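# Move red foam block from aisle shelf to desk

## Task

Pull the red foam block out of the row of foam blocks sitting on a shelf at the far end of the aisle and set it down on the desk. Every yellow block has to stay upright in its original spot, neither displaced nor rotated. The robot must not tip over or be left leaning, or the task fails. The result only counts if it holds by itself, without the robot supporting anything.

## Robot and tools

ROBOT. A simulated Hello Robot Stretch 4 with one arm. It has an omni-wheel base, a lift riding up a mast, an arm that telescopes straight forward, a wrist with yaw, pitch and roll joints, and a two-finger gripper. It stands about 1.6 m tall, and the base's edge lies within 0.23 m of the base origin. Loose objects may occasionally get a brief push from outside. The simulation keeps running while you compose a reply, and the robot holds its last command during that time.

FRAMES. Base frame: origin on the floor beneath the base centre, x ahead, y to the left, z up. hand_pose is reported in this frame as a point between the open fingertips. Its printed value may be slightly off. With all wrist joints at 0, the hand axes line up with the base axes. The odometry frame is the base frame as it was when the scene began.

execute_actions. Arguments: "actions", a list holding one action or none, and optional "cameras". "cameras" is a list drawn from head_camera, head_left_camera, head_right_camera, wrist_camera, or "all". Omitting it, null or ["all"] gives every camera; [] gives none; an unknown name rejects the call. An empty actions list only reports state and images. An action may contain:
- "base": exactly one relative move, measured from the base position in the last state report. translate_m drives straight, forward positive, -2 to 2 m. strafe_m slides sideways, left positive, -2 to 2 m. rotate_rad turns in place, counter-clockwise from above positive, -3.2 to 3.2 rad.
- "joints": absolute targets, named individually: lift_m 0 to 1.2 m; arm_m 0 to 0.55 m (extension); wrist_yaw_rad -1.134 to 4.276 (0 ahead, positive left, 3.14 stowed; past 3.4 the arm can obstruct); wrist_pitch_rad -1.117 to 4.259 (0 level, 1.57 pointing down); wrist_roll_rad -1.117 to 4.259 (0 keeps the fingers level, positive turns clockwise viewed from behind); gripper_m -0.038 to 0.141 m, the fingertip gap, with values under 0 squeezing the tips together. Done tolerances: lift and arm 0.004, yaw and roll 0.02, pitch 0.05, gripper 0.004. A joint target outside its range is clipped and the result notes it; any other bad value or unknown key rejects the call and nothing moves.
- "pace": "slow", "default", "fast" or "max". The base reaches 0.1/0.3/0.4/0.6 m/s and 1/2/3/4 rad/s respectively. With the lift above 0.2 these are reduced, down to 0.3 m/s and 1 rad/s at full height.
- "contact_limits": only {"arm_m": value}, 0 (gentlest) to 0.75 (firmest), default 0.5.
- {"end_of_arm": "enable_torque"} on its own reactivates wrist or gripper motors that shut off.
Motions in one action begin together. A single action lasts at most 15 s. Parts you leave out may keep pushing toward earlier targets. If a result reports a stop, the remaining execute_actions, wait and finished_scene calls in that reply are skipped.

wait: "seconds" 0 to 10; nothing new is commanded; returns state and images.

zoom_image: "camera" plus "region" [x0, y0, x1, y1] in pixels of that camera's latest full image, top-left origin, at most 504 by 504. Sizes: head_camera 420x560; both head fisheyes 420x672; wrist_camera 616x392.

finished_scene: "scene", the current scene's number. It is final and reports success. It should only be called once the block rests on the desk unaided.

CAMERAS. head_camera sits atop the mast looking forward and down; turn the base to aim it. head_left_camera and head_right_camera are fisheyes beside it, pointed more steeply down, showing the base and arm. wrist_camera looks along the fingers, whose tips appear near the bottom of its image. Calibration gives intrinsics K and T_world_to_cam, which maps base-frame points into each camera frame. Expect small per-scene errors, larger for the wrist camera when the arm is extended. Results list cameras whose pose changed.

RESULT LINES. base_status and joint_status tell how each commanded motion ended: "done"; "off_target" (resting short and maybe still pushing); "contact_stop_at_<key>" (hit something; that part holds or goes slack); "limit_stop_at_<name>", including own_body (self-collision, often when pitched up under -0.2 with roll below -0.4 or above 4) and tilt (leaning over 6 degrees, lift, arm and wheels go slack); "time_out"; "torque_fault" (a wrist or gripper motor overloaded and went limp until enable_torque). on_its_own covers things not commanded by this call; its "held at" is the held target, not the actual position. joint_positions gives readings. lidar_m: 12 ranges in metres for 30-degree sectors, the first straight ahead, going counter-clockwise (4th left, 7th behind, 10th right); "-" means nothing seen or closer than 0.25 m. It sees from about 0.15 m up, so tabletops show, and it may miss glass and thin legs. wrist_depth_mm: a 7x7 grid of median depths, 100 to 2000 mm, listed row by row from top left. base_odometry counts wheel rotation; heading lies in -3.142 to 3.142, positive left. A gap over about 0.1 rad between turned_by_wheels and turned_by_imu suggests a collision or slipping. base_tilt is in degrees, forward and right positive, with a fixed offset of up to 1.5. motor_effort gives percent of maximum with the peak in brackets, plus fixed offsets and noise; a wheel effort that is positive pushes toward a right turn.

GRIPPING. Close to a gripper_m below the block's width; closing further squeezes harder and pulls the block toward the wrist. Neither the reading nor "done" confirms a grasp; look for a clear gripper effort change or check the images. If the fingertips jam against a surface, raise the lift. To unfold at the start, send lift_m 0.4 with wrist_yaw_rad 0.

AVOID. Knocking, shifting or turning yellow blocks; dropping or slamming the red block; hard pushes (use low arm contact limits near the shelf); torque faults; tipping, which is a risk when turning or driving with over 1 kg held and arm_m beyond 0.2, at high pace, or when pushing or pulling with the gripper raised high. Leave the block resting on the desk before releasing it.

Each tool is called after "Emit:" by a JSON object that holds its "op" and its "data".

## Session

Emit:
{"op": "execute_actions", "data": {"actions": []}}

Scene clock: 0.00 s.
base_odometry: x=+0.000 y=+0.000 heading=+0.000 (m, m, rad; odometry frame)
turned_by_wheels: +0.000 (rad since the last result)
turned_by_imu: +0.000 (rad since the last result)
base_tilt: forward=-0.6 right=+0.3 (deg)
lidar_m: 1.79 2.66 1.42 0.90 0.88 1.39 1.06 0.99 1.05 1.52 1.22 1.26
base_status: not commanded
joint_positions: lift_m=+0.153 arm_m=+0.001 wrist_yaw_rad=+3.142 wrist_pitch_rad=-0.012 wrist_roll_rad=-0.016 gripper_m=+0.057
joint_status: not commanded
motor_effort: lift_m=+22 arm_m=-1 wrist_yaw_rad=-1 wrist_pitch_rad=-6 wrist_roll_rad=+0 gripper_m=-2 wheel_0=+0 wheel_1=+0 wheel_2=+0 (%)
hand_pose: x=-0.1170 y=+0.0874 z=+0.3341 quat_wxyz=(+0.000, +0.006, -0.008, +1.000) (m; base frame)
wrist_depth_mm: - 145 272 1308 1430 1661 1808 / - 123 144 1308 1430 1618 1808 / - 114 143 1281 1430 1618 1808 / - 120 153 1281 1397 1576 1756 / 148 146 1160 1281 1366 1537 1618 / 214 1060 1118 1160 1008 976 1008 / 205 991 866 891 778 750 732
pictures: head_camera, head_left_camera, head_right_camera, wrist_camera
Images, in order (width x height): head_camera 420x560, head_left_camera 420x672, head_right_camera 420x672, wrist_camera 616x392.

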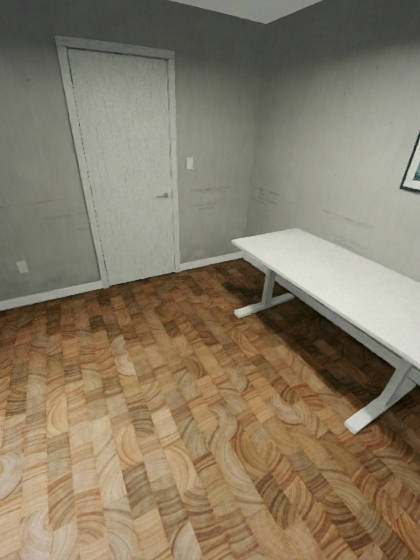

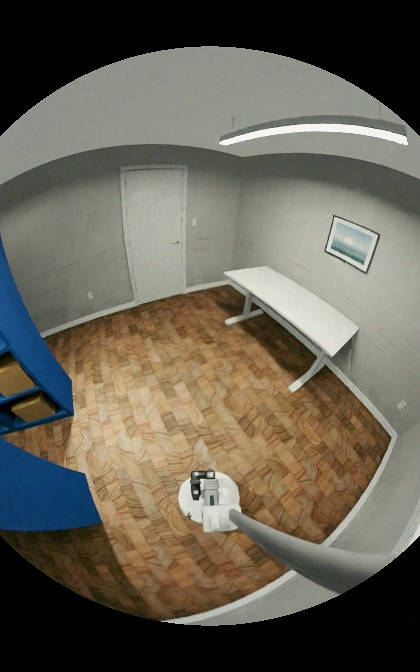

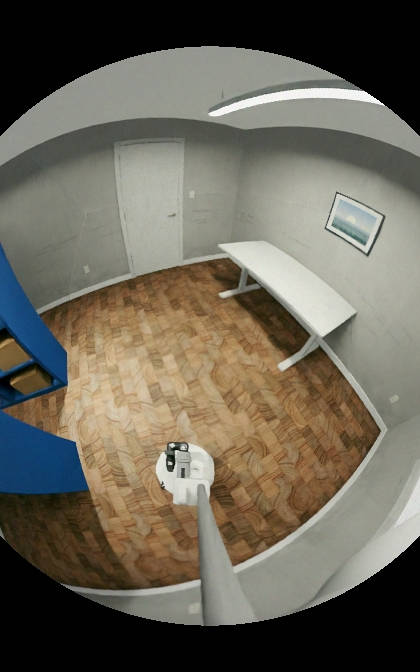

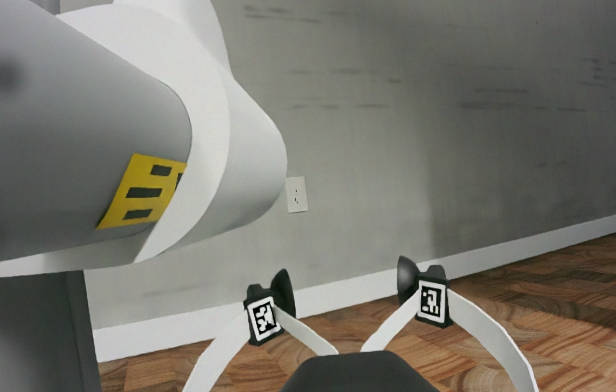

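Emit:
{"op": "execute_actions", "data": {"actions": [{"base":{"rotate_rad":2.08},"pace":"fast"}]}}

Scene clock: 5.50 s.
base_odometry: x=+0.000 y=+0.000 heading=+2.080 (m, m, rad; odometry frame)
turned_by_wheels: +2.080 (rad since the last result)
turned_by_imu: +2.076 (rad since the last result)
base_tilt: forward=-0.6 right=+0.2 (deg)
lidar_m: 0.86 1.46 1.04 1.01 1.07 1.53 1.23 1.26 1.80 2.66 1.43 0.91
base_status: done
joint_positions: lift_m=+0.153 arm_m=+0.001 wrist_yaw_rad=+3.142 wrist_pitch_rad=-0.012 wrist_roll_rad=-0.016 gripper_m=+0.057
joint_status: not commanded
motor_effort: lift_m=+22(22) arm_m=-1(1) wrist_yaw_rad=-1(1) wrist_pitch_rad=-5(5) wrist_roll_rad=-1(1) gripper_m=-3(2) wheel_0=+1(8) wheel_1=+2(7) wheel_2=+2(10) (%)
hand_pose: x=-0.1170 y=+0.0874 z=+0.3341 quat_wxyz=(+0.000, +0.006, -0.008, +1.000) (m; base frame)
wrist_depth_mm: - 145 271 - - - 1499 / - 123 144 - - - 1618 / - 114 143 - - - 1708 / - 120 154 - - - 1708 / 148 146 - - - 1921 1537 / 214 1618 1397 1182 1008 976 1008 / 205 991 866 891 778 741 732
pictures: head_camera, head_left_camera, head_right_camera, wrist_camera
camera_calibration (this result's frames):
wrist_camera: T_world_to_cam=[[-0.0857386, 0.985016, -0.149638, -0.0223306], [-0.014072, -0.151373, -0.988376, 0.401159], [-0.996218, -0.0826363, 0.0268397, 0.110772], [0, 0, 0, 1]] pos_world=[0.114084, 0.0918746, 0.390181]
Images, in order (width x height): head_camera 420x560, head_left_camera 420x672, head_right_camera 420x672, wrist_camera 616x392.

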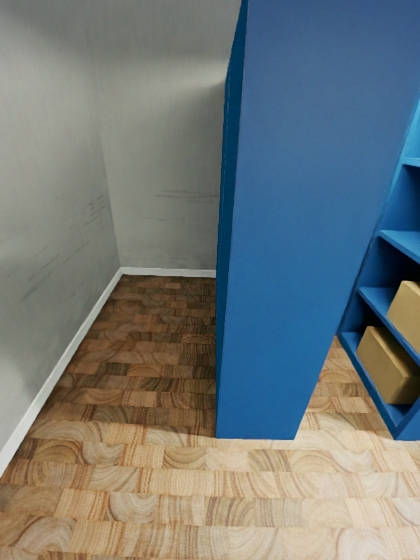

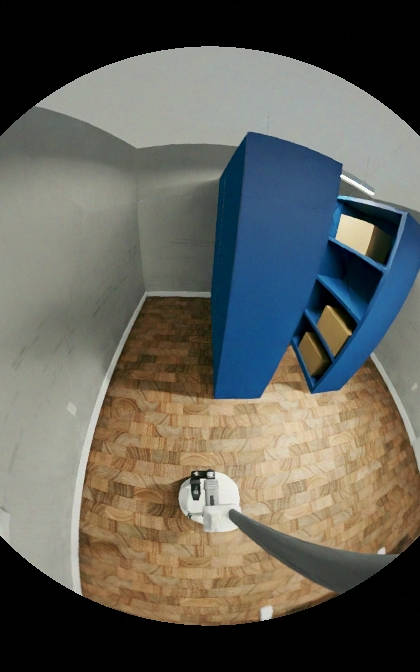

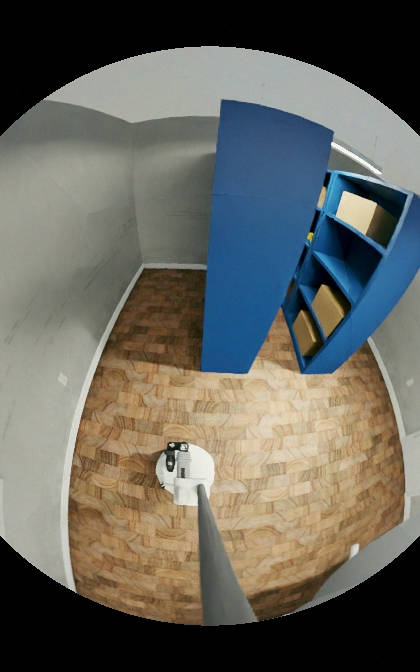

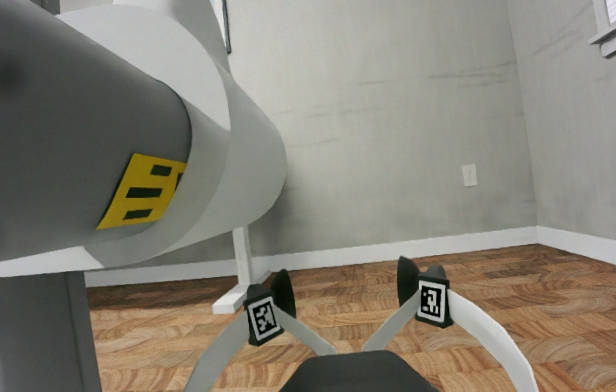

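Emit:
{"op": "execute_actions", "data": {"actions": [{"base":{"strafe_m":-0.85},"pace":"max"}]}}

Scene clock: 12.47 s.
base_odometry: x=+0.742 y=+0.415 heading=+2.080 (m, m, rad; odometry frame)
turned_by_wheels: +0.000 (rad since the last result)
turned_by_imu: -0.001 (rad since the last result)
base_tilt: forward=-0.6 right=+0.2 (deg)
lidar_m: 1.14 0.90 1.91 1.87 2.00 1.27 1.20 1.28 1.87 1.81 1.92 0.89
base_status: done
joint_positions: lift_m=+0.153 arm_m=+0.001 wrist_yaw_rad=+3.142 wrist_pitch_rad=-0.012 wrist_roll_rad=-0.016 gripper_m=+0.057
joint_status: not commanded
motor_effort: lift_m=+22(22) arm_m=-1(1) wrist_yaw_rad=+0(1) wrist_pitch_rad=-5(5) wrist_roll_rad=-1(1) gripper_m=-2(4) wheel_0=-3(11) wheel_1=-1(15) wheel_2=+1(3) (%)
hand_pose: x=-0.1170 y=+0.0874 z=+0.3341 quat_wxyz=(+0.000, +0.006, -0.008, +1.000) (m; base frame)
wrist_depth_mm: - 145 271 - - - 1983 / - 123 144 - - - 1983 / - 114 143 1661 - - 1983 / - 120 154 - - - - / 148 146 - - - 1983 1708 / 214 1576 1397 1182 1025 976 991 / 206 991 866 878 778 750 732
pictures: head_camera, head_left_camera, head_right_camera, wrist_camera
camera_calibration (this result's frames):
wrist_camera: T_world_to_cam=[[-0.085739, 0.985016, -0.149638, -0.0223305], [-0.0140731, -0.151373, -0.988376, 0.401159], [-0.996218, -0.0826365, 0.0268408, 0.110772], [0, 0, 0, 1]] pos_world=[0.114084, 0.0918745, 0.390181]
Images, in order (width x height): head_camera 420x560, head_left_camera 420x672, head_right_camera 420x672, wrist_camera 616x392.

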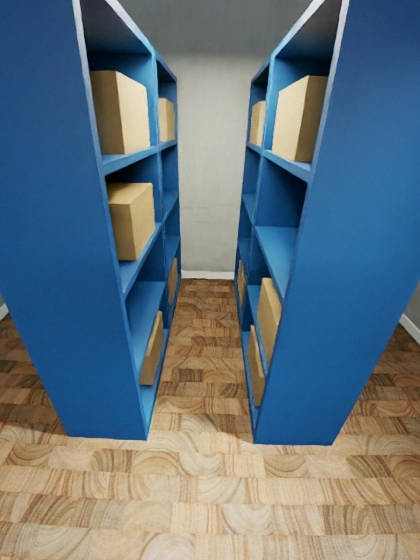

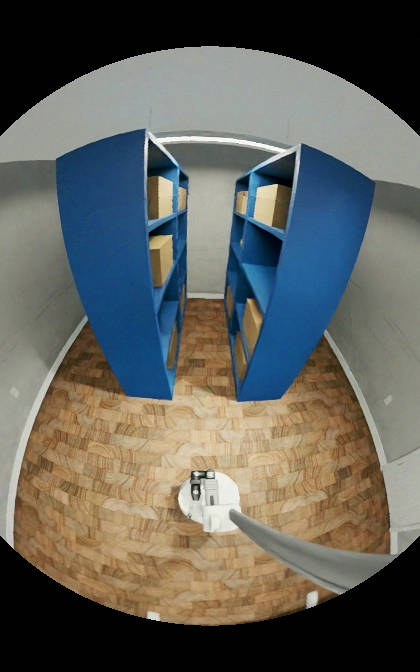

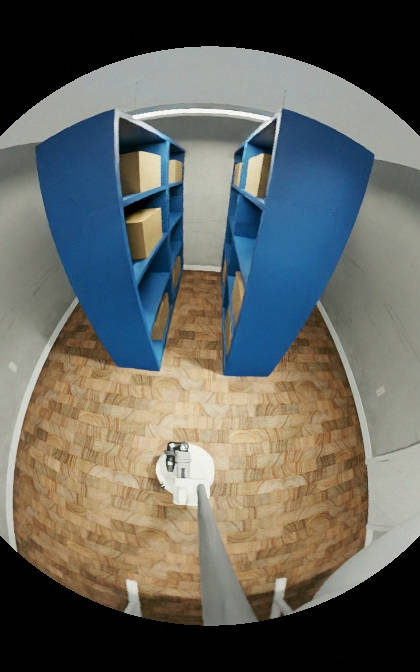

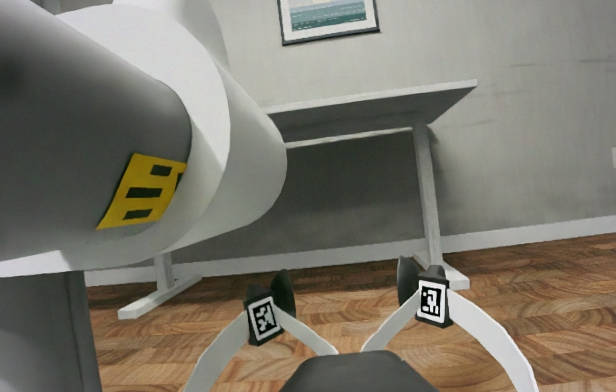

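Emit:
{"op": "zoom_image", "data": {"camera": "head_camera", "region": [130,130,310,340]}}

Emit:
{"op": "execute_actions", "data": {"actions": [{"base":{"translate_m":0.95},"pace":"max"}]}}

Region (130, 130, 310, 340) of head_camera's 420x560 image, scaled by 2.400, with more detail than that image has; it fills the left 432 columns of this view, and the rest is white.

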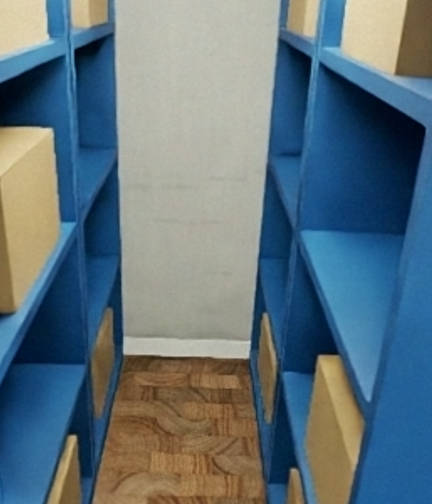

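Scene clock: 18.30 s.
base_odometry: x=+0.278 y=+1.244 heading=+2.080 (m, m, rad; odometry frame)
turned_by_wheels: +0.000 (rad since the last result)
turned_by_imu: -0.002 (rad since the last result)
base_tilt: forward=-0.5 right=+0.3 (deg)
lidar_m: 1.02 0.38 0.30 0.27 2.19 2.29 2.25 2.28 0.33 0.27 0.30 0.43
base_status: done
joint_positions: lift_m=+0.153 arm_m=+0.001 wrist_yaw_rad=+3.142 wrist_pitch_rad=-0.012 wrist_roll_rad=-0.016 gripper_m=+0.057
joint_status: not commanded
motor_effort: lift_m=+21(21) arm_m=-1(1) wrist_yaw_rad=-1(1) wrist_pitch_rad=-5(5) wrist_roll_rad=-1(3) gripper_m=-3(4) wheel_0=+0(8) wheel_1=+0(4) wheel_2=+2(16) (%)
hand_pose: x=-0.1170 y=+0.0874 z=+0.3341 quat_wxyz=(+0.000, +0.006, -0.008, +1.000) (m; base frame)
wrist_depth_mm: - 145 272 - - - - / - 123 144 - - - - / - 114 144 - - - - / - 120 153 - - - - / 148 146 - - - 1921 1661 / 213 1618 1336 1160 1008 976 1008 / 205 991 866 891 778 750 732
pictures: head_camera, head_left_camera, head_right_camera, wrist_camera
camera_calibration (this result's frames):
wrist_camera: T_world_to_cam=[[-0.085739, 0.985016, -0.149638, -0.0223305], [-0.0140732, -0.151373, -0.988376, 0.401159], [-0.996218, -0.0826365, 0.026841, 0.110772], [0, 0, 0, 1]] pos_world=[0.114084, 0.0918745, 0.390181]
Images, in order (width x height): head_camera 420x560, head_left_camera 420x672, head_right_camera 420x672, wrist_camera 616x392.

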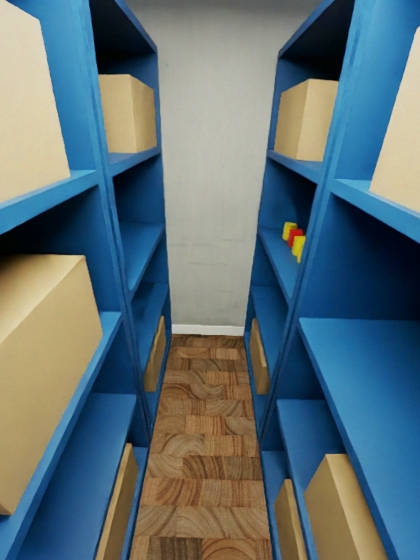

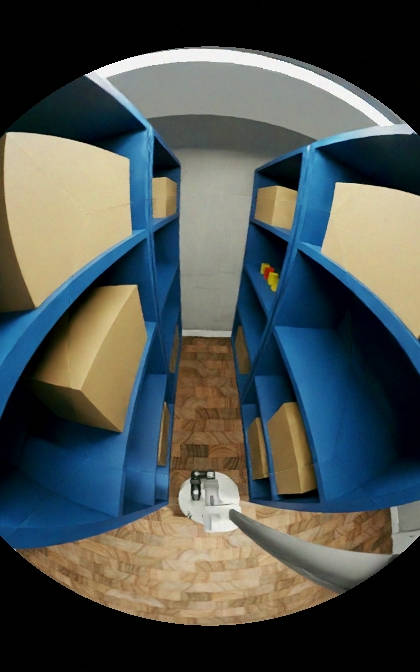

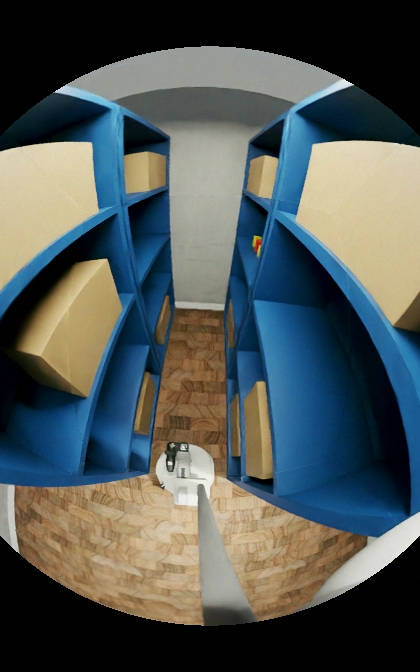

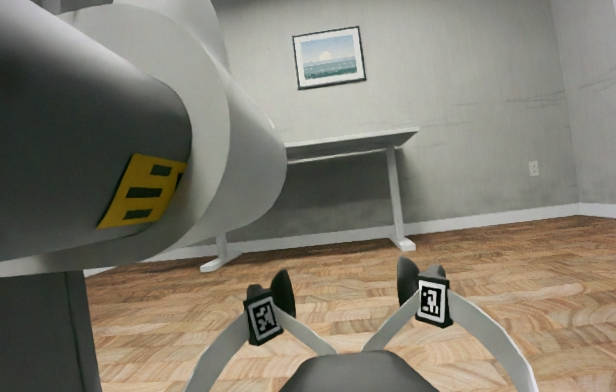

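Emit:
{"op": "execute_actions", "data": {"actions": [{"base":{"translate_m":0.8},"joints":{"lift_m":0.6},"pace":"fast"}]}}

Emit:
{"op": "execute_actions", "data": {"actions": [{"joints":{"lift_m":1.0,"wrist_pitch_rad":1.57},"pace":"max"}]}}

Scene clock: 33.00 s.
base_odometry: x=-0.112 y=+1.942 heading=+2.080 (m, m, rad; odometry frame)
turned_by_wheels: +0.000 (rad since the last result)
turned_by_imu: -0.002 (rad since the last result)
base_tilt: forward=-0.5 right=+0.3 (deg)
lidar_m: 0.92 0.37 0.25 0.25 0.26 0.37 - 0.44 0.31 0.29 0.33 0.48
base_status: done
joint_positions: lift_m=+0.600 arm_m=+0.001 wrist_yaw_rad=+3.142 wrist_pitch_rad=-0.012 wrist_roll_rad=-0.016 gripper_m=+0.057
joint_status: all done
motor_effort: lift_m=+25(26) arm_m=-1(1) wrist_yaw_rad=-1(1) wrist_pitch_rad=-6(6) wrist_roll_rad=+2(0) gripper_m=-3(1) wheel_0=+0(8) wheel_1=-1(4) wheel_2=+1(15) (%)
hand_pose: x=-0.1170 y=+0.0874 z=+0.7813 quat_wxyz=(+0.000, +0.006, -0.008, +1.000) (m; base frame)
wrist_depth_mm: - 145 271 - - 480 353 / - 123 144 - - 574 549 / - 114 144 - - 891 878 / - 120 154 - - 891 891 / 148 146 - - - 904 878 / 213 741 991 - - 768 788 / 205 707 960 1863 1661 621 569
pictures: head_camera, head_left_camera, head_right_camera, wrist_camera
camera_calibration (this result's frames):
wrist_camera: T_world_to_cam=[[-0.0857374, 0.985016, -0.149639, 0.0445749], [-0.014063, -0.151373, -0.988377, 0.843073], [-0.996219, -0.0826365, 0.0268306, 0.0987792], [0, 0, 0, 1]] pos_world=[0.114084, 0.0918745, 0.837293]
Images, in order (width x height): head_camera 420x560, head_left_camera 420x672, head_right_camera 420x672, wrist_camera 616x392.

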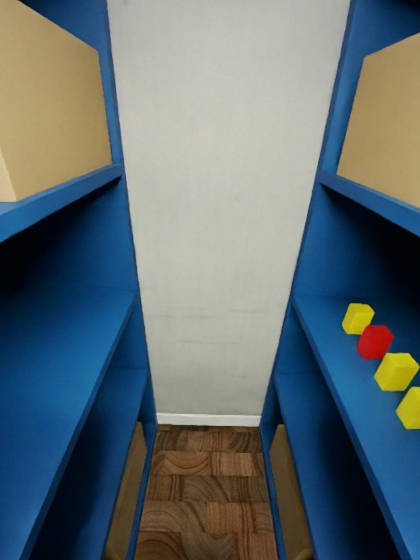

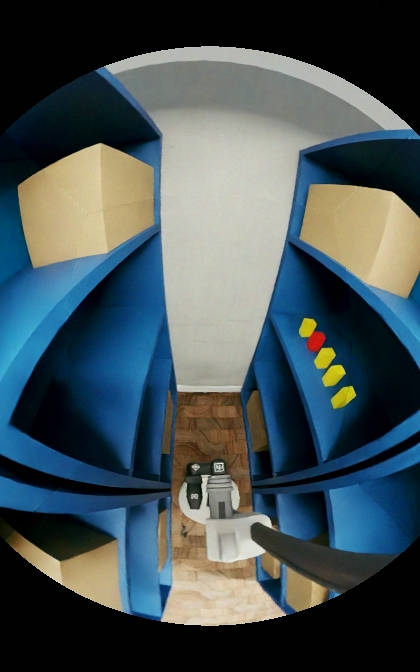

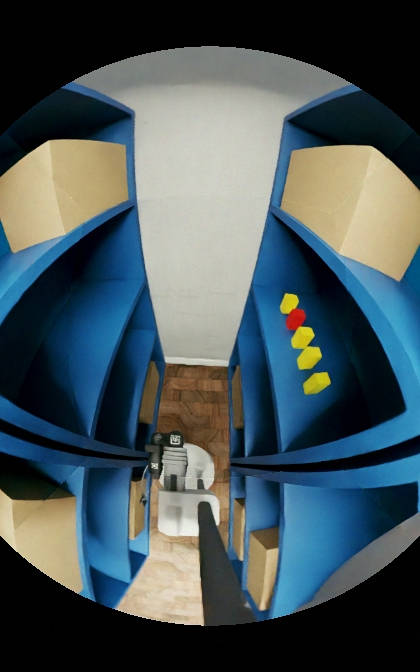

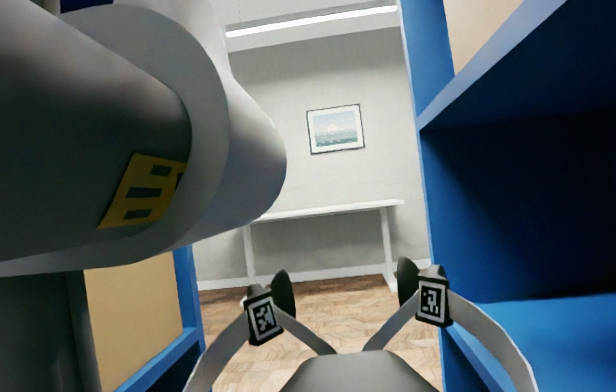

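Scene clock: 34.60 s.
base_odometry: x=-0.112 y=+1.942 heading=+2.080 (m, m, rad; odometry frame)
turned_by_wheels: +0.000 (rad since the last result)
turned_by_imu: +0.000 (rad since the last result)
base_tilt: forward=-0.5 right=+0.3 (deg)
lidar_m: 0.94 0.32 0.25 0.25 0.28 0.37 - 0.46 0.30 0.28 0.29 0.47
base_status: not commanded
joint_positions: lift_m=+1.000 arm_m=+0.001 wrist_yaw_rad=+3.142 wrist_pitch_rad=+1.570 wrist_roll_rad=-0.016 gripper_m=+0.057
joint_status: all done
motor_effort: lift_m=+24(28) arm_m=-1(1) wrist_yaw_rad=-1(0) wrist_pitch_rad=+2(4) wrist_roll_rad=+0(1) gripper_m=-2(2) wheel_0=+0(0) wheel_1=-1(1) wheel_2=+1(1) (%)
hand_pose: x=+0.1712 y=+0.0874 z=+0.8895 quat_wxyz=(-0.006, -0.707, -0.006, +0.707) (m; base frame)
wrist_depth_mm: 615 384 1118 1098 1008 554 549 / 615 1025 707 904 1008 554 327 / 609 1060 931 904 931 492 317 / 615 976 1118 904 1008 564 549 / 615 1078 1118 1138 1098 559 559 / 615 891 1060 1098 1078 559 559 / 621 809 976 1118 931 564 559
pictures: head_camera, head_left_camera, head_right_camera, wrist_camera
camera_calibration (this result's frames):
wrist_camera: T_world_to_cam=[[0.150407, 0.985055, -0.0839304, -0.0134513], [0.988496, -0.151211, -0.00327742, -0.0938042], [-0.0159197, -0.0824719, -0.996466, 1.12534], [0, 0, 0, 1]] pos_world=[0.112663, 0.0918747, 1.11992]
Images, in order (width x height): head_camera 420x560, head_left_camera 420x672, head_right_camera 420x672, wrist_camera 616x392.

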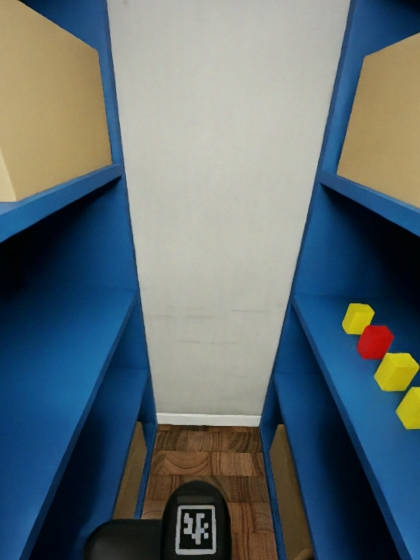

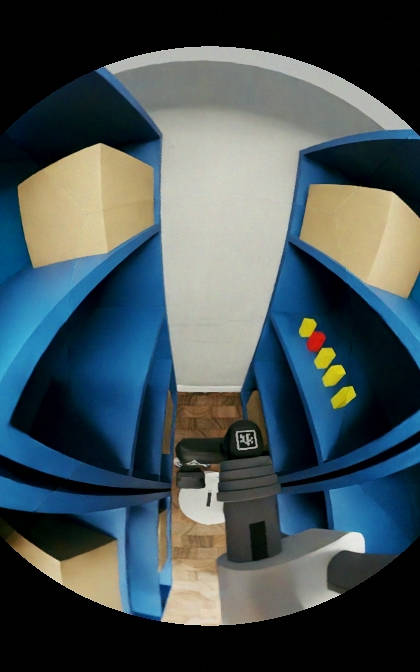

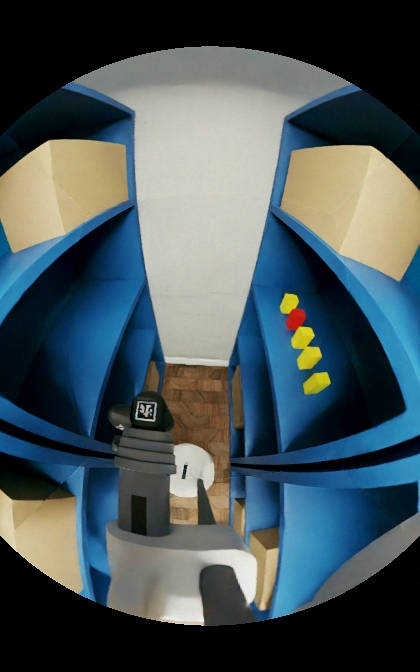

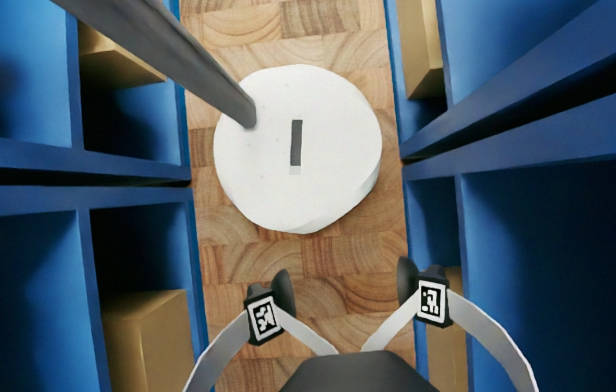

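Emit:
{"op": "execute_actions", "data": {"actions": [{"base":{"translate_m":0.56},"joints":{"lift_m":1.12,"wrist_roll_rad":3.14},"pace":"fast"}]}}

Emit:
{"op": "execute_actions", "data": {"actions": [{"base":{"rotate_rad":-1.59}}]}}

Scene clock: 44.63 s.
base_odometry: x=-0.385 y=+2.431 heading=+2.081 (m, m, rad; odometry frame)
turned_by_wheels: +0.000 (rad since the last result)
turned_by_imu: -0.001 (rad since the last result)
base_tilt: forward=-0.6 right=+0.3 (deg)
lidar_m: 0.39 0.35 0.25 0.25 0.27 0.36 1.14 0.47 0.33 0.30 0.33 0.42
base_status: done
joint_positions: lift_m=+1.120 arm_m=+0.001 wrist_yaw_rad=+3.142 wrist_pitch_rad=+1.570 wrist_roll_rad=+3.140 gripper_m=+0.057
joint_status: all done
motor_effort: lift_m=+26(29) arm_m=-1(1) wrist_yaw_rad=-1(1) wrist_pitch_rad=+1(1) wrist_roll_rad=-1(6) gripper_m=-3(2) wheel_0=+2(9) wheel_1=+1(4) wheel_2=+0(9) (%)
hand_pose: x=+0.1712 y=+0.0874 z=+1.0094 quat_wxyz=(+0.707, -0.001, +0.707, +0.001) (m; base frame)
wrist_depth_mm: 260 343 439 473 496 517 530 / 260 427 564 676 741 778 683 / 259 668 723 1182 1205 1118 1025 / 259 723 715 1205 1205 1138 842 / 259 723 715 1025 1008 1078 842 / 259 723 707 1008 991 991 842 / 259 723 707 891 904 615 1098
pictures: head_camera, head_left_camera, head_right_camera, wrist_camera
camera_calibration (this result's frames):
wrist_camera: T_world_to_cam=[[-0.16383, -0.982934, -0.0836705, 0.222195], [-0.986369, 0.164542, -0.0016461, 0.215477], [0.0153853, 0.0822602, -0.996492, 1.22508], [0, 0, 0, 1]] pos_world=[0.230093, 0.0821726, 1.23973]
Images, in order (width x height): head_camera 420x560, head_left_camera 420x672, head_right_camera 420x672, wrist_camera 616x392.

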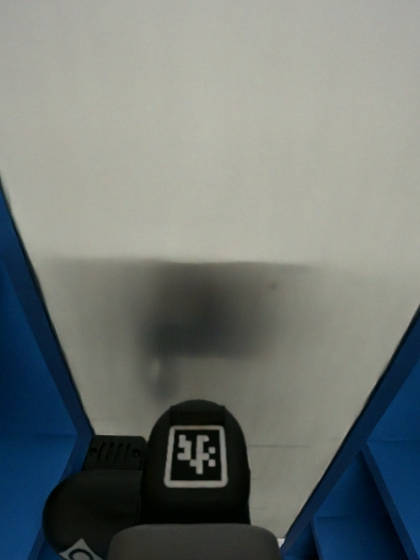

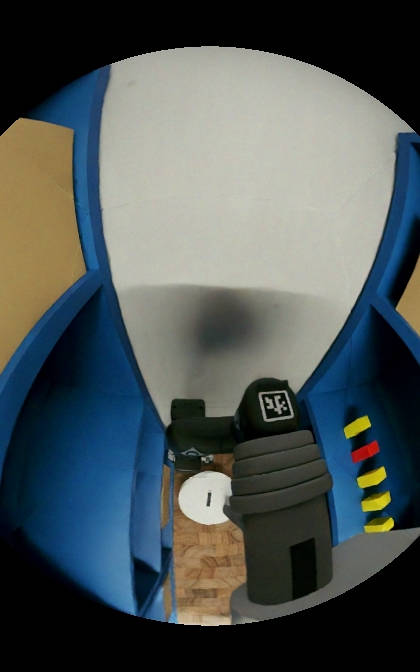

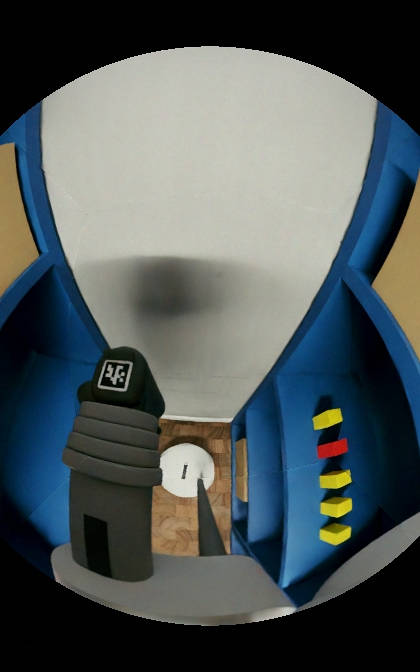

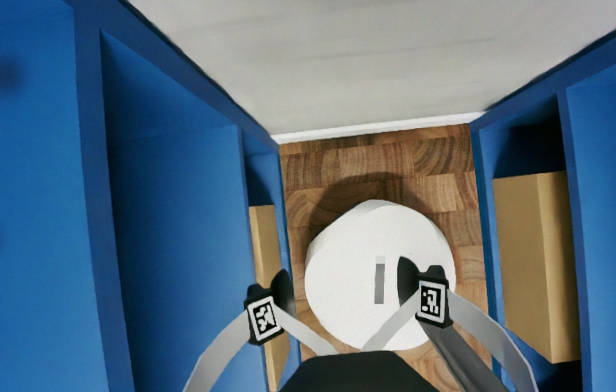

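Scene clock: 47.20 s.
base_odometry: x=-0.385 y=+2.431 heading=+0.491 (m, m, rad; odometry frame)
turned_by_wheels: -1.590 (rad since the last result)
turned_by_imu: -1.585 (rad since the last result)
base_tilt: forward=-0.5 right=+0.2 (deg)
lidar_m: 0.29 0.35 0.43 0.39 0.36 0.25 0.25 0.26 0.35 1.00 0.47 0.32
base_status: done
joint_positions: lift_m=+1.120 arm_m=+0.001 wrist_yaw_rad=+3.142 wrist_pitch_rad=+1.570 wrist_roll_rad=+3.140 gripper_m=+0.057
joint_status: not commanded
motor_effort: lift_m=+24(25) arm_m=-1(1) wrist_yaw_rad=-1(1) wrist_pitch_rad=+1(1) wrist_roll_rad=+1(2) gripper_m=-3(4) wheel_0=+1(3) wheel_1=+1(7) wheel_2=+2(3) (%)
hand_pose: x=+0.1712 y=+0.0874 z=+1.0095 quat_wxyz=(+0.707, -0.001, +0.707, +0.001) (m; base frame)
wrist_depth_mm: 260 256 255 273 683 676 668 / 370 549 707 707 691 676 668 / 449 615 723 891 1060 1138 1182 / 462 647 1138 1255 1229 1205 1160 / 452 621 1078 1060 991 1160 1160 / 439 603 866 1008 991 1182 1182 / 424 580 759 1160 904 621 1042
pictures: head_camera, head_left_camera, head_right_camera, wrist_camera
camera_calibration (this result's frames):
wrist_camera: T_world_to_cam=[[-0.16385, -0.982931, -0.0836675, 0.222206], [-0.986365, 0.164562, -0.00162847, 0.215457], [0.0153691, 0.0822599, -0.996492, 1.22521], [0, 0, 0, 1]] pos_world=[0.230097, 0.0821714, 1.23986]
Images, in order (width x height): head_camera 420x560, head_left_camera 420x672, head_right_camera 420x672, wrist_camera 616x392.

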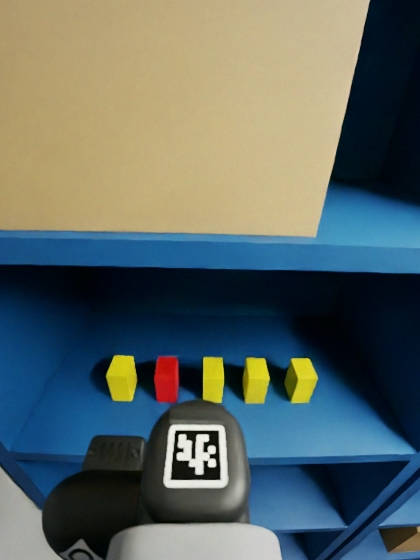

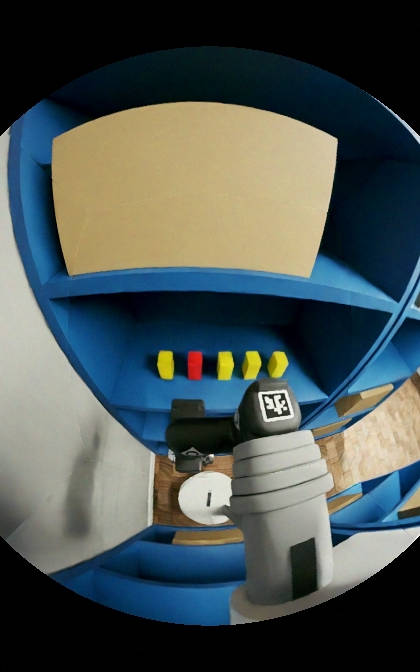

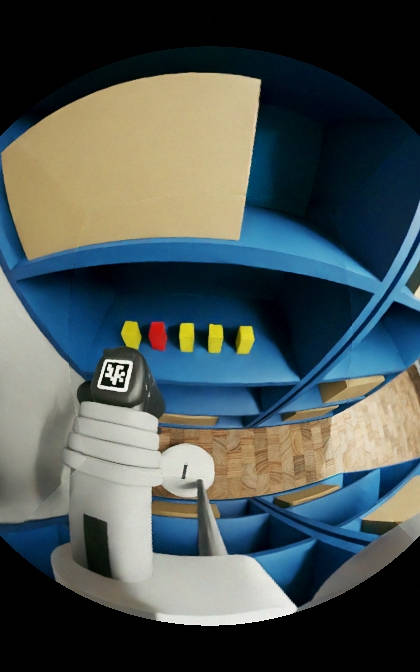

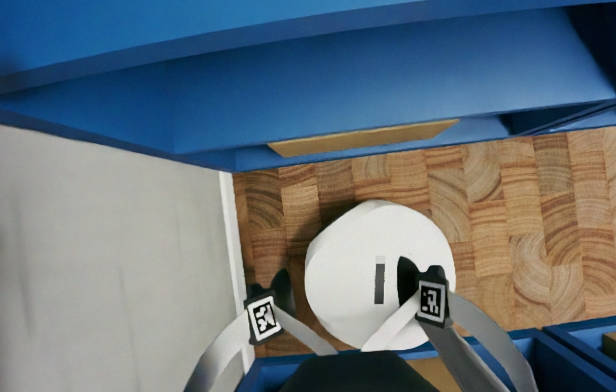

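Emit:
{"op": "execute_actions", "data": {"actions": [{"joints":{"wrist_pitch_rad":2.54,"gripper_m":0.08}}], "cameras": []}}

Emit:
{"op": "execute_actions", "data": {"actions": [{"joints":{"lift_m":1.025},"pace":"fast"}]}}

Scene clock: 54.60 s.
base_odometry: x=-0.385 y=+2.431 heading=+0.491 (m, m, rad; odometry frame)
turned_by_wheels: +0.000 (rad since the last result)
turned_by_imu: +0.001 (rad since the last result)
base_tilt: forward=-0.6 right=+0.3 (deg)
lidar_m: 0.30 0.31 0.42 0.38 0.37 0.25 0.25 0.27 0.34 1.04 0.47 0.33
base_status: not commanded
joint_positions: lift_m=+1.120 arm_m=+0.001 wrist_yaw_rad=+3.142 wrist_pitch_rad=+2.538 wrist_roll_rad=+3.140 gripper_m=+0.080
joint_status: all done
motor_effort: lift_m=+24(24) arm_m=-1(1) wrist_yaw_rad=-1(1) wrist_pitch_rad=+8(8) wrist_roll_rad=+0(1) gripper_m=-2(0) wheel_0=+1(1) wheel_1=+0(0) wheel_2=+2(2) (%)
hand_pose: x=+0.4089 y=+0.0875 z=+1.1342 quat_wxyz=(+0.955, -0.001, +0.297, +0.000) (m; base frame)
wrist_depth_mm: 415 508 517 512 512 512 508 / 410 544 559 554 554 549 549 / 399 559 603 603 597 591 580 / 392 544 615 574 539 508 488 / 382 496 492 466 433 315 345 / 370 433 320 384 319 310 342 / 357 379 351 347 324 319 315
pictures: none
No camera images: the call's "cameras" was empty. Leave "cameras" out to get every camera's image.

Scene clock: 55.77 s.
base_odometry: x=-0.385 y=+2.431 heading=+0.491 (m, m, rad; odometry frame)
turned_by_wheels: +0.000 (rad since the last result)
turned_by_imu: +0.000 (rad since the last result)
base_tilt: forward=-0.6 right=+0.3 (deg)
lidar_m: 0.31 0.33 0.42 0.40 0.37 0.26 0.25 0.28 0.36 1.03 0.46 0.31
base_status: not commanded
joint_positions: lift_m=+1.025 arm_m=+0.001 wrist_yaw_rad=+3.142 wrist_pitch_rad=+2.538 wrist_roll_rad=+3.140 gripper_m=+0.080
joint_status: all done
motor_effort: lift_m=+16(23) arm_m=-1(1) wrist_yaw_rad=-1(1) wrist_pitch_rad=+7(8) wrist_roll_rad=+1(3) gripper_m=-3(0) wheel_0=+1(1) wheel_1=+0(1) wheel_2=+2(2) (%)
hand_pose: x=+0.4090 y=+0.0875 z=+1.0398 quat_wxyz=(+0.955, -0.001, +0.297, +0.000) (m; base frame)
wrist_depth_mm: 413 508 517 517 517 512 508 / 410 544 554 554 554 544 530 / 399 539 559 517 469 279 413 / 392 455 277 382 353 267 320 / 366 373 296 325 297 285 290 / 322 309 286 278 260 238 250 / 276 267 249 245 228 224 222
pictures: head_camera, head_left_camera, head_right_camera, wrist_camera
camera_calibration (this result's frames):
wrist_camera: T_world_to_cam=[[-0.0238824, -0.982892, -0.182628, 0.309416], [-0.557867, 0.164695, -0.813425, 1.1189], [0.829587, 0.0824559, -0.552256, 0.456858], [0, 0, 0, 1]] pos_world=[0.252583, 0.082175, 1.21895]
Images, in order (width x height): head_camera 420x560, head_left_camera 420x672, head_right_camera 420x672, wrist_camera 616x392.

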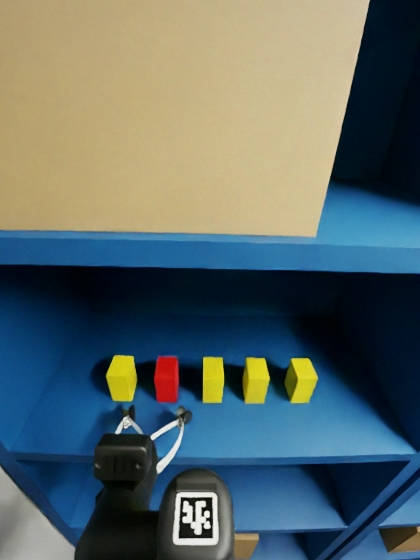

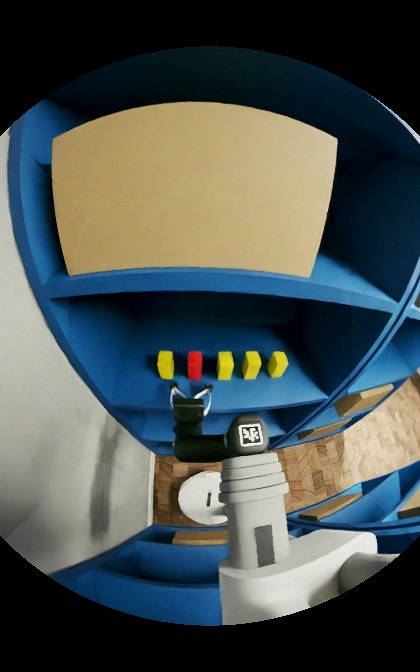

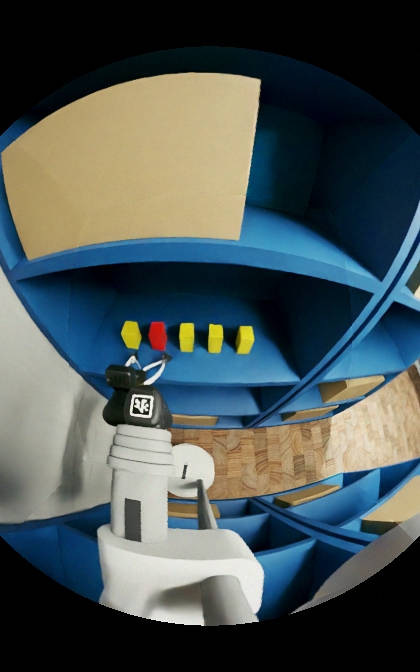

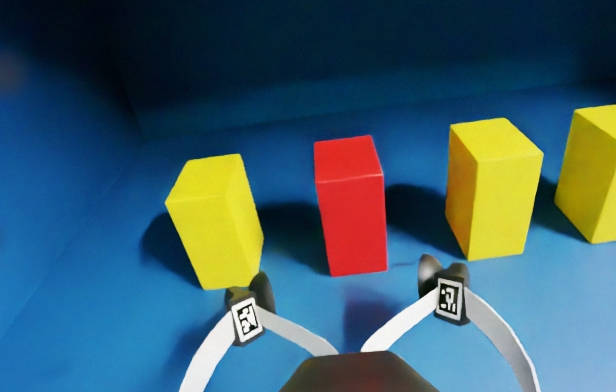

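Emit:
{"op": "zoom_image", "data": {"camera": "head_left_camera", "region": [140,335,260,425]}}

Emit:
{"op": "zoom_image", "data": {"camera": "head_camera", "region": [90,340,250,460]}}

Region (140, 335, 260, 425) of head_left_camera's 420x672 image, scaled by 4.200, with more detail than that image has; it fills the top 378 rows of this view, and the rest is white.

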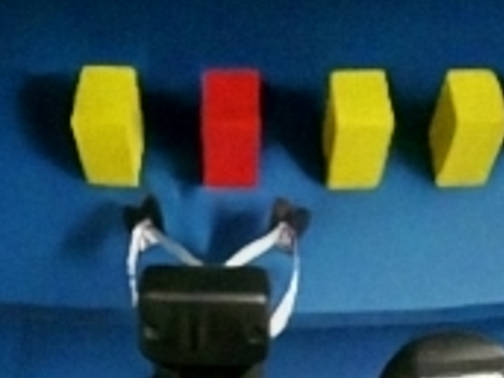

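Region (90, 340, 250, 460) of head_camera's 420x560 image, scaled by 3.150, with more detail than that image has; it fills the top 378 rows of this view, and the rest is white.

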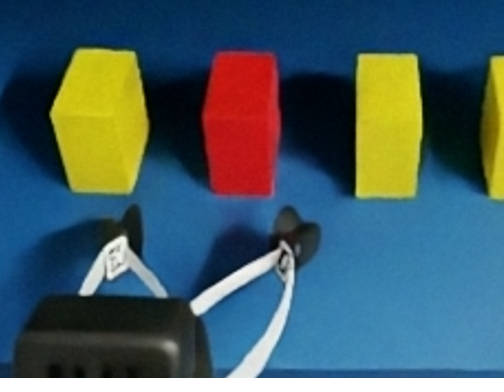

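Emit:
{"op": "execute_actions", "data": {"actions": [{"base":{"strafe_m":-0.011},"joints":{"arm_m":0.035,"gripper_m":0.075}}]}}

Emit:
{"op": "zoom_image", "data": {"camera": "head_left_camera", "region": [140,335,260,425]}}

Scene clock: 62.67 s.
base_odometry: x=-0.380 y=+2.422 heading=+0.491 (m, m, rad; odometry frame)
turned_by_wheels: +0.000 (rad since the last result)
turned_by_imu: +0.001 (rad since the last result)
base_tilt: forward=-0.6 right=+0.3 (deg)
lidar_m: 0.31 0.31 0.43 0.40 0.37 0.26 0.25 0.27 0.33 1.05 0.47 0.32
base_status: done
joint_positions: lift_m=+1.025 arm_m=+0.034 wrist_yaw_rad=+3.142 wrist_pitch_rad=+2.538 wrist_roll_rad=+3.140 gripper_m=+0.075
joint_status: all done
motor_effort: lift_m=+17(17) arm_m=+5(7) wrist_yaw_rad=-1(1) wrist_pitch_rad=+7(7) wrist_roll_rad=+1(1) gripper_m=+1(1) wheel_0=+2(9) wheel_1=-2(10) wheel_2=+0(4) (%)
hand_pose: x=+0.4426 y=+0.0875 z=+1.0399 quat_wxyz=(+0.955, -0.001, +0.297, +0.000) (m; base frame)
wrist_depth_mm: 427 480 484 484 484 480 480 / 424 517 517 521 517 517 504 / 415 549 549 512 477 445 421 / 404 459 384 260 368 230 291 / 375 351 264 256 306 250 281 / 320 304 263 270 260 239 249 / 276 267 249 244 228 224 221
pictures: head_camera, head_left_camera, head_right_camera, wrist_camera
camera_calibration (this result's frames):
wrist_camera: T_world_to_cam=[[-0.023864, -0.982892, -0.182629, 0.310217], [-0.557843, 0.164688, -0.813443, 1.13768], [0.829603, 0.0824665, -0.552229, 0.428923], [0, 0, 0, 1]] pos_world=[0.286211, 0.0821761, 1.21895]
Images, in order (width x height): head_camera 420x560, head_left_camera 420x672, head_right_camera 420x672, wrist_camera 616x392.

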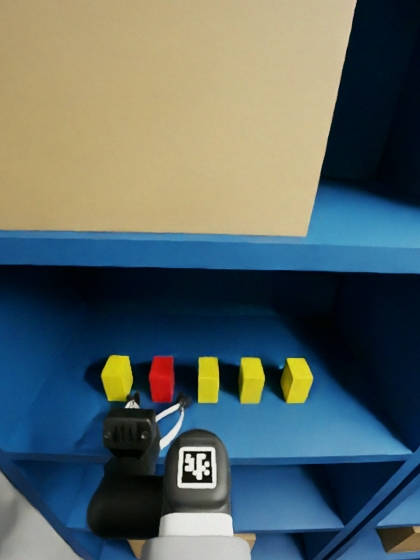

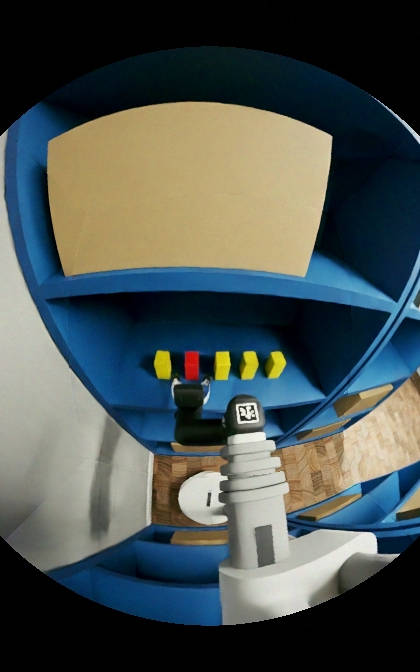

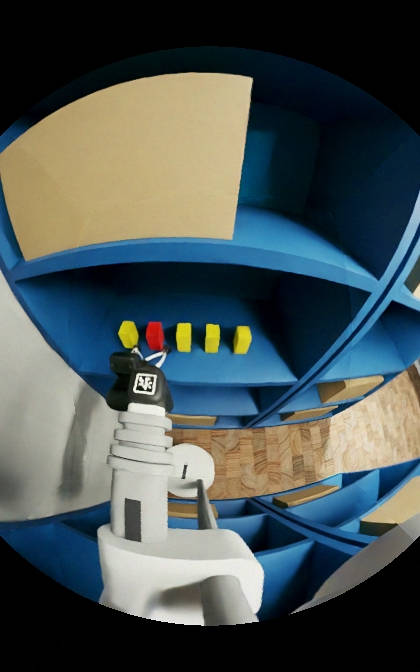

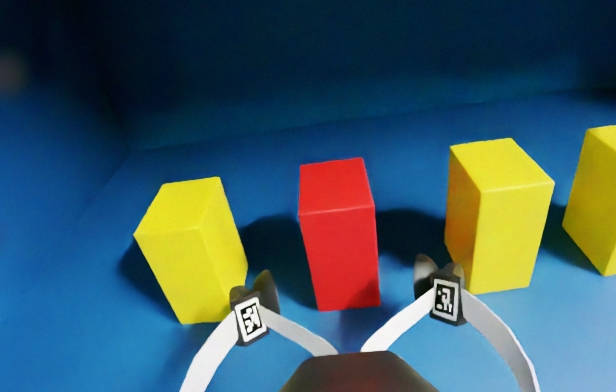

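Region (140, 335, 260, 425) of head_left_camera's 420x672 image, scaled by 4.200, with more detail than that image has; it fills the top 378 rows of this view, and the rest is white.

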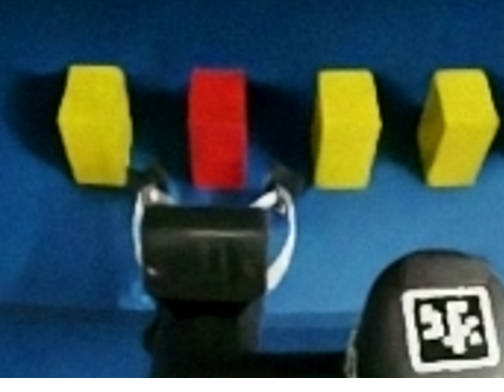

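Emit:
{"op": "execute_actions", "data": {"actions": [{"joints":{"arm_m":0.065,"gripper_m":0.066}}], "cameras": ["wrist_camera","head_camera"]}}

Scene clock: 64.63 s.
base_odometry: x=-0.380 y=+2.422 heading=+0.491 (m, m, rad; odometry frame)
turned_by_wheels: +0.000 (rad since the last result)
turned_by_imu: +0.000 (rad since the last result)
base_tilt: forward=-0.5 right=+0.2 (deg)
lidar_m: 0.30 0.33 0.43 0.40 0.39 0.27 0.25 0.26 0.34 1.04 0.45 0.32
base_status: not commanded
joint_positions: lift_m=+1.025 arm_m=+0.064 wrist_yaw_rad=+3.142 wrist_pitch_rad=+2.538 wrist_roll_rad=+3.140 gripper_m=+0.066
joint_status: all done
motor_effort: lift_m=+17(17) arm_m=+5(3) wrist_yaw_rad=-1(1) wrist_pitch_rad=+7(7) wrist_roll_rad=+2(1) gripper_m=-3(0) wheel_0=+2(2) wheel_1=-1(1) wheel_2=+0(0) (%)
hand_pose: x=+0.4726 y=+0.0875 z=+1.0399 quat_wxyz=(+0.955, -0.001, +0.297, +0.000) (m; base frame)
wrist_depth_mm: 427 449 455 455 455 452 452 / 421 492 492 492 492 488 484 / 415 521 525 517 477 445 421 / 404 466 433 394 370 229 211 / 375 232 262 214 297 224 206 / 320 294 229 224 224 225 233 / 276 265 246 247 228 224 221
pictures: head_camera, wrist_camera
camera_calibration (this result's frames):
wrist_camera: T_world_to_cam=[[-0.023856, -0.982892, -0.18263, 0.310931], [-0.557832, 0.164685, -0.813451, 1.15442], [0.829611, 0.0824711, -0.552218, 0.404022], [0, 0, 0, 1]] pos_world=[0.316207, 0.0821765, 1.21895]
Images, in order (width x height): head_camera 420x560, wrist_camera 616x392.

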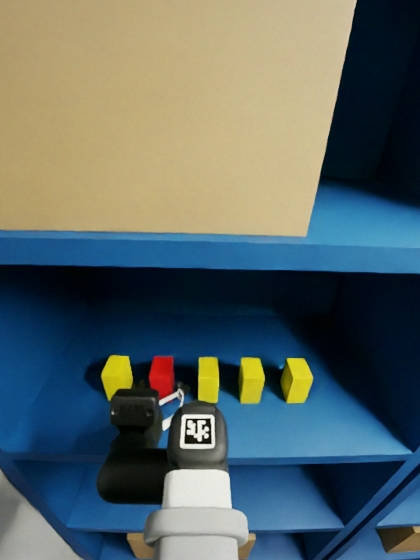

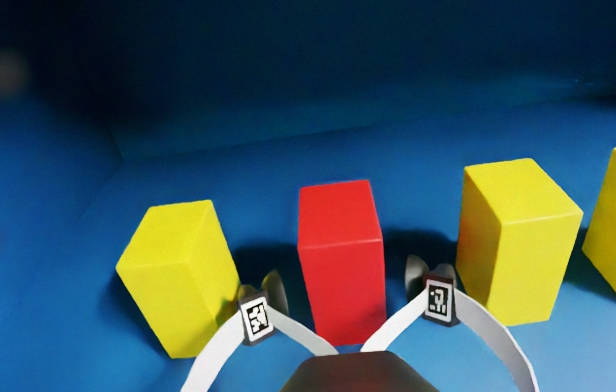

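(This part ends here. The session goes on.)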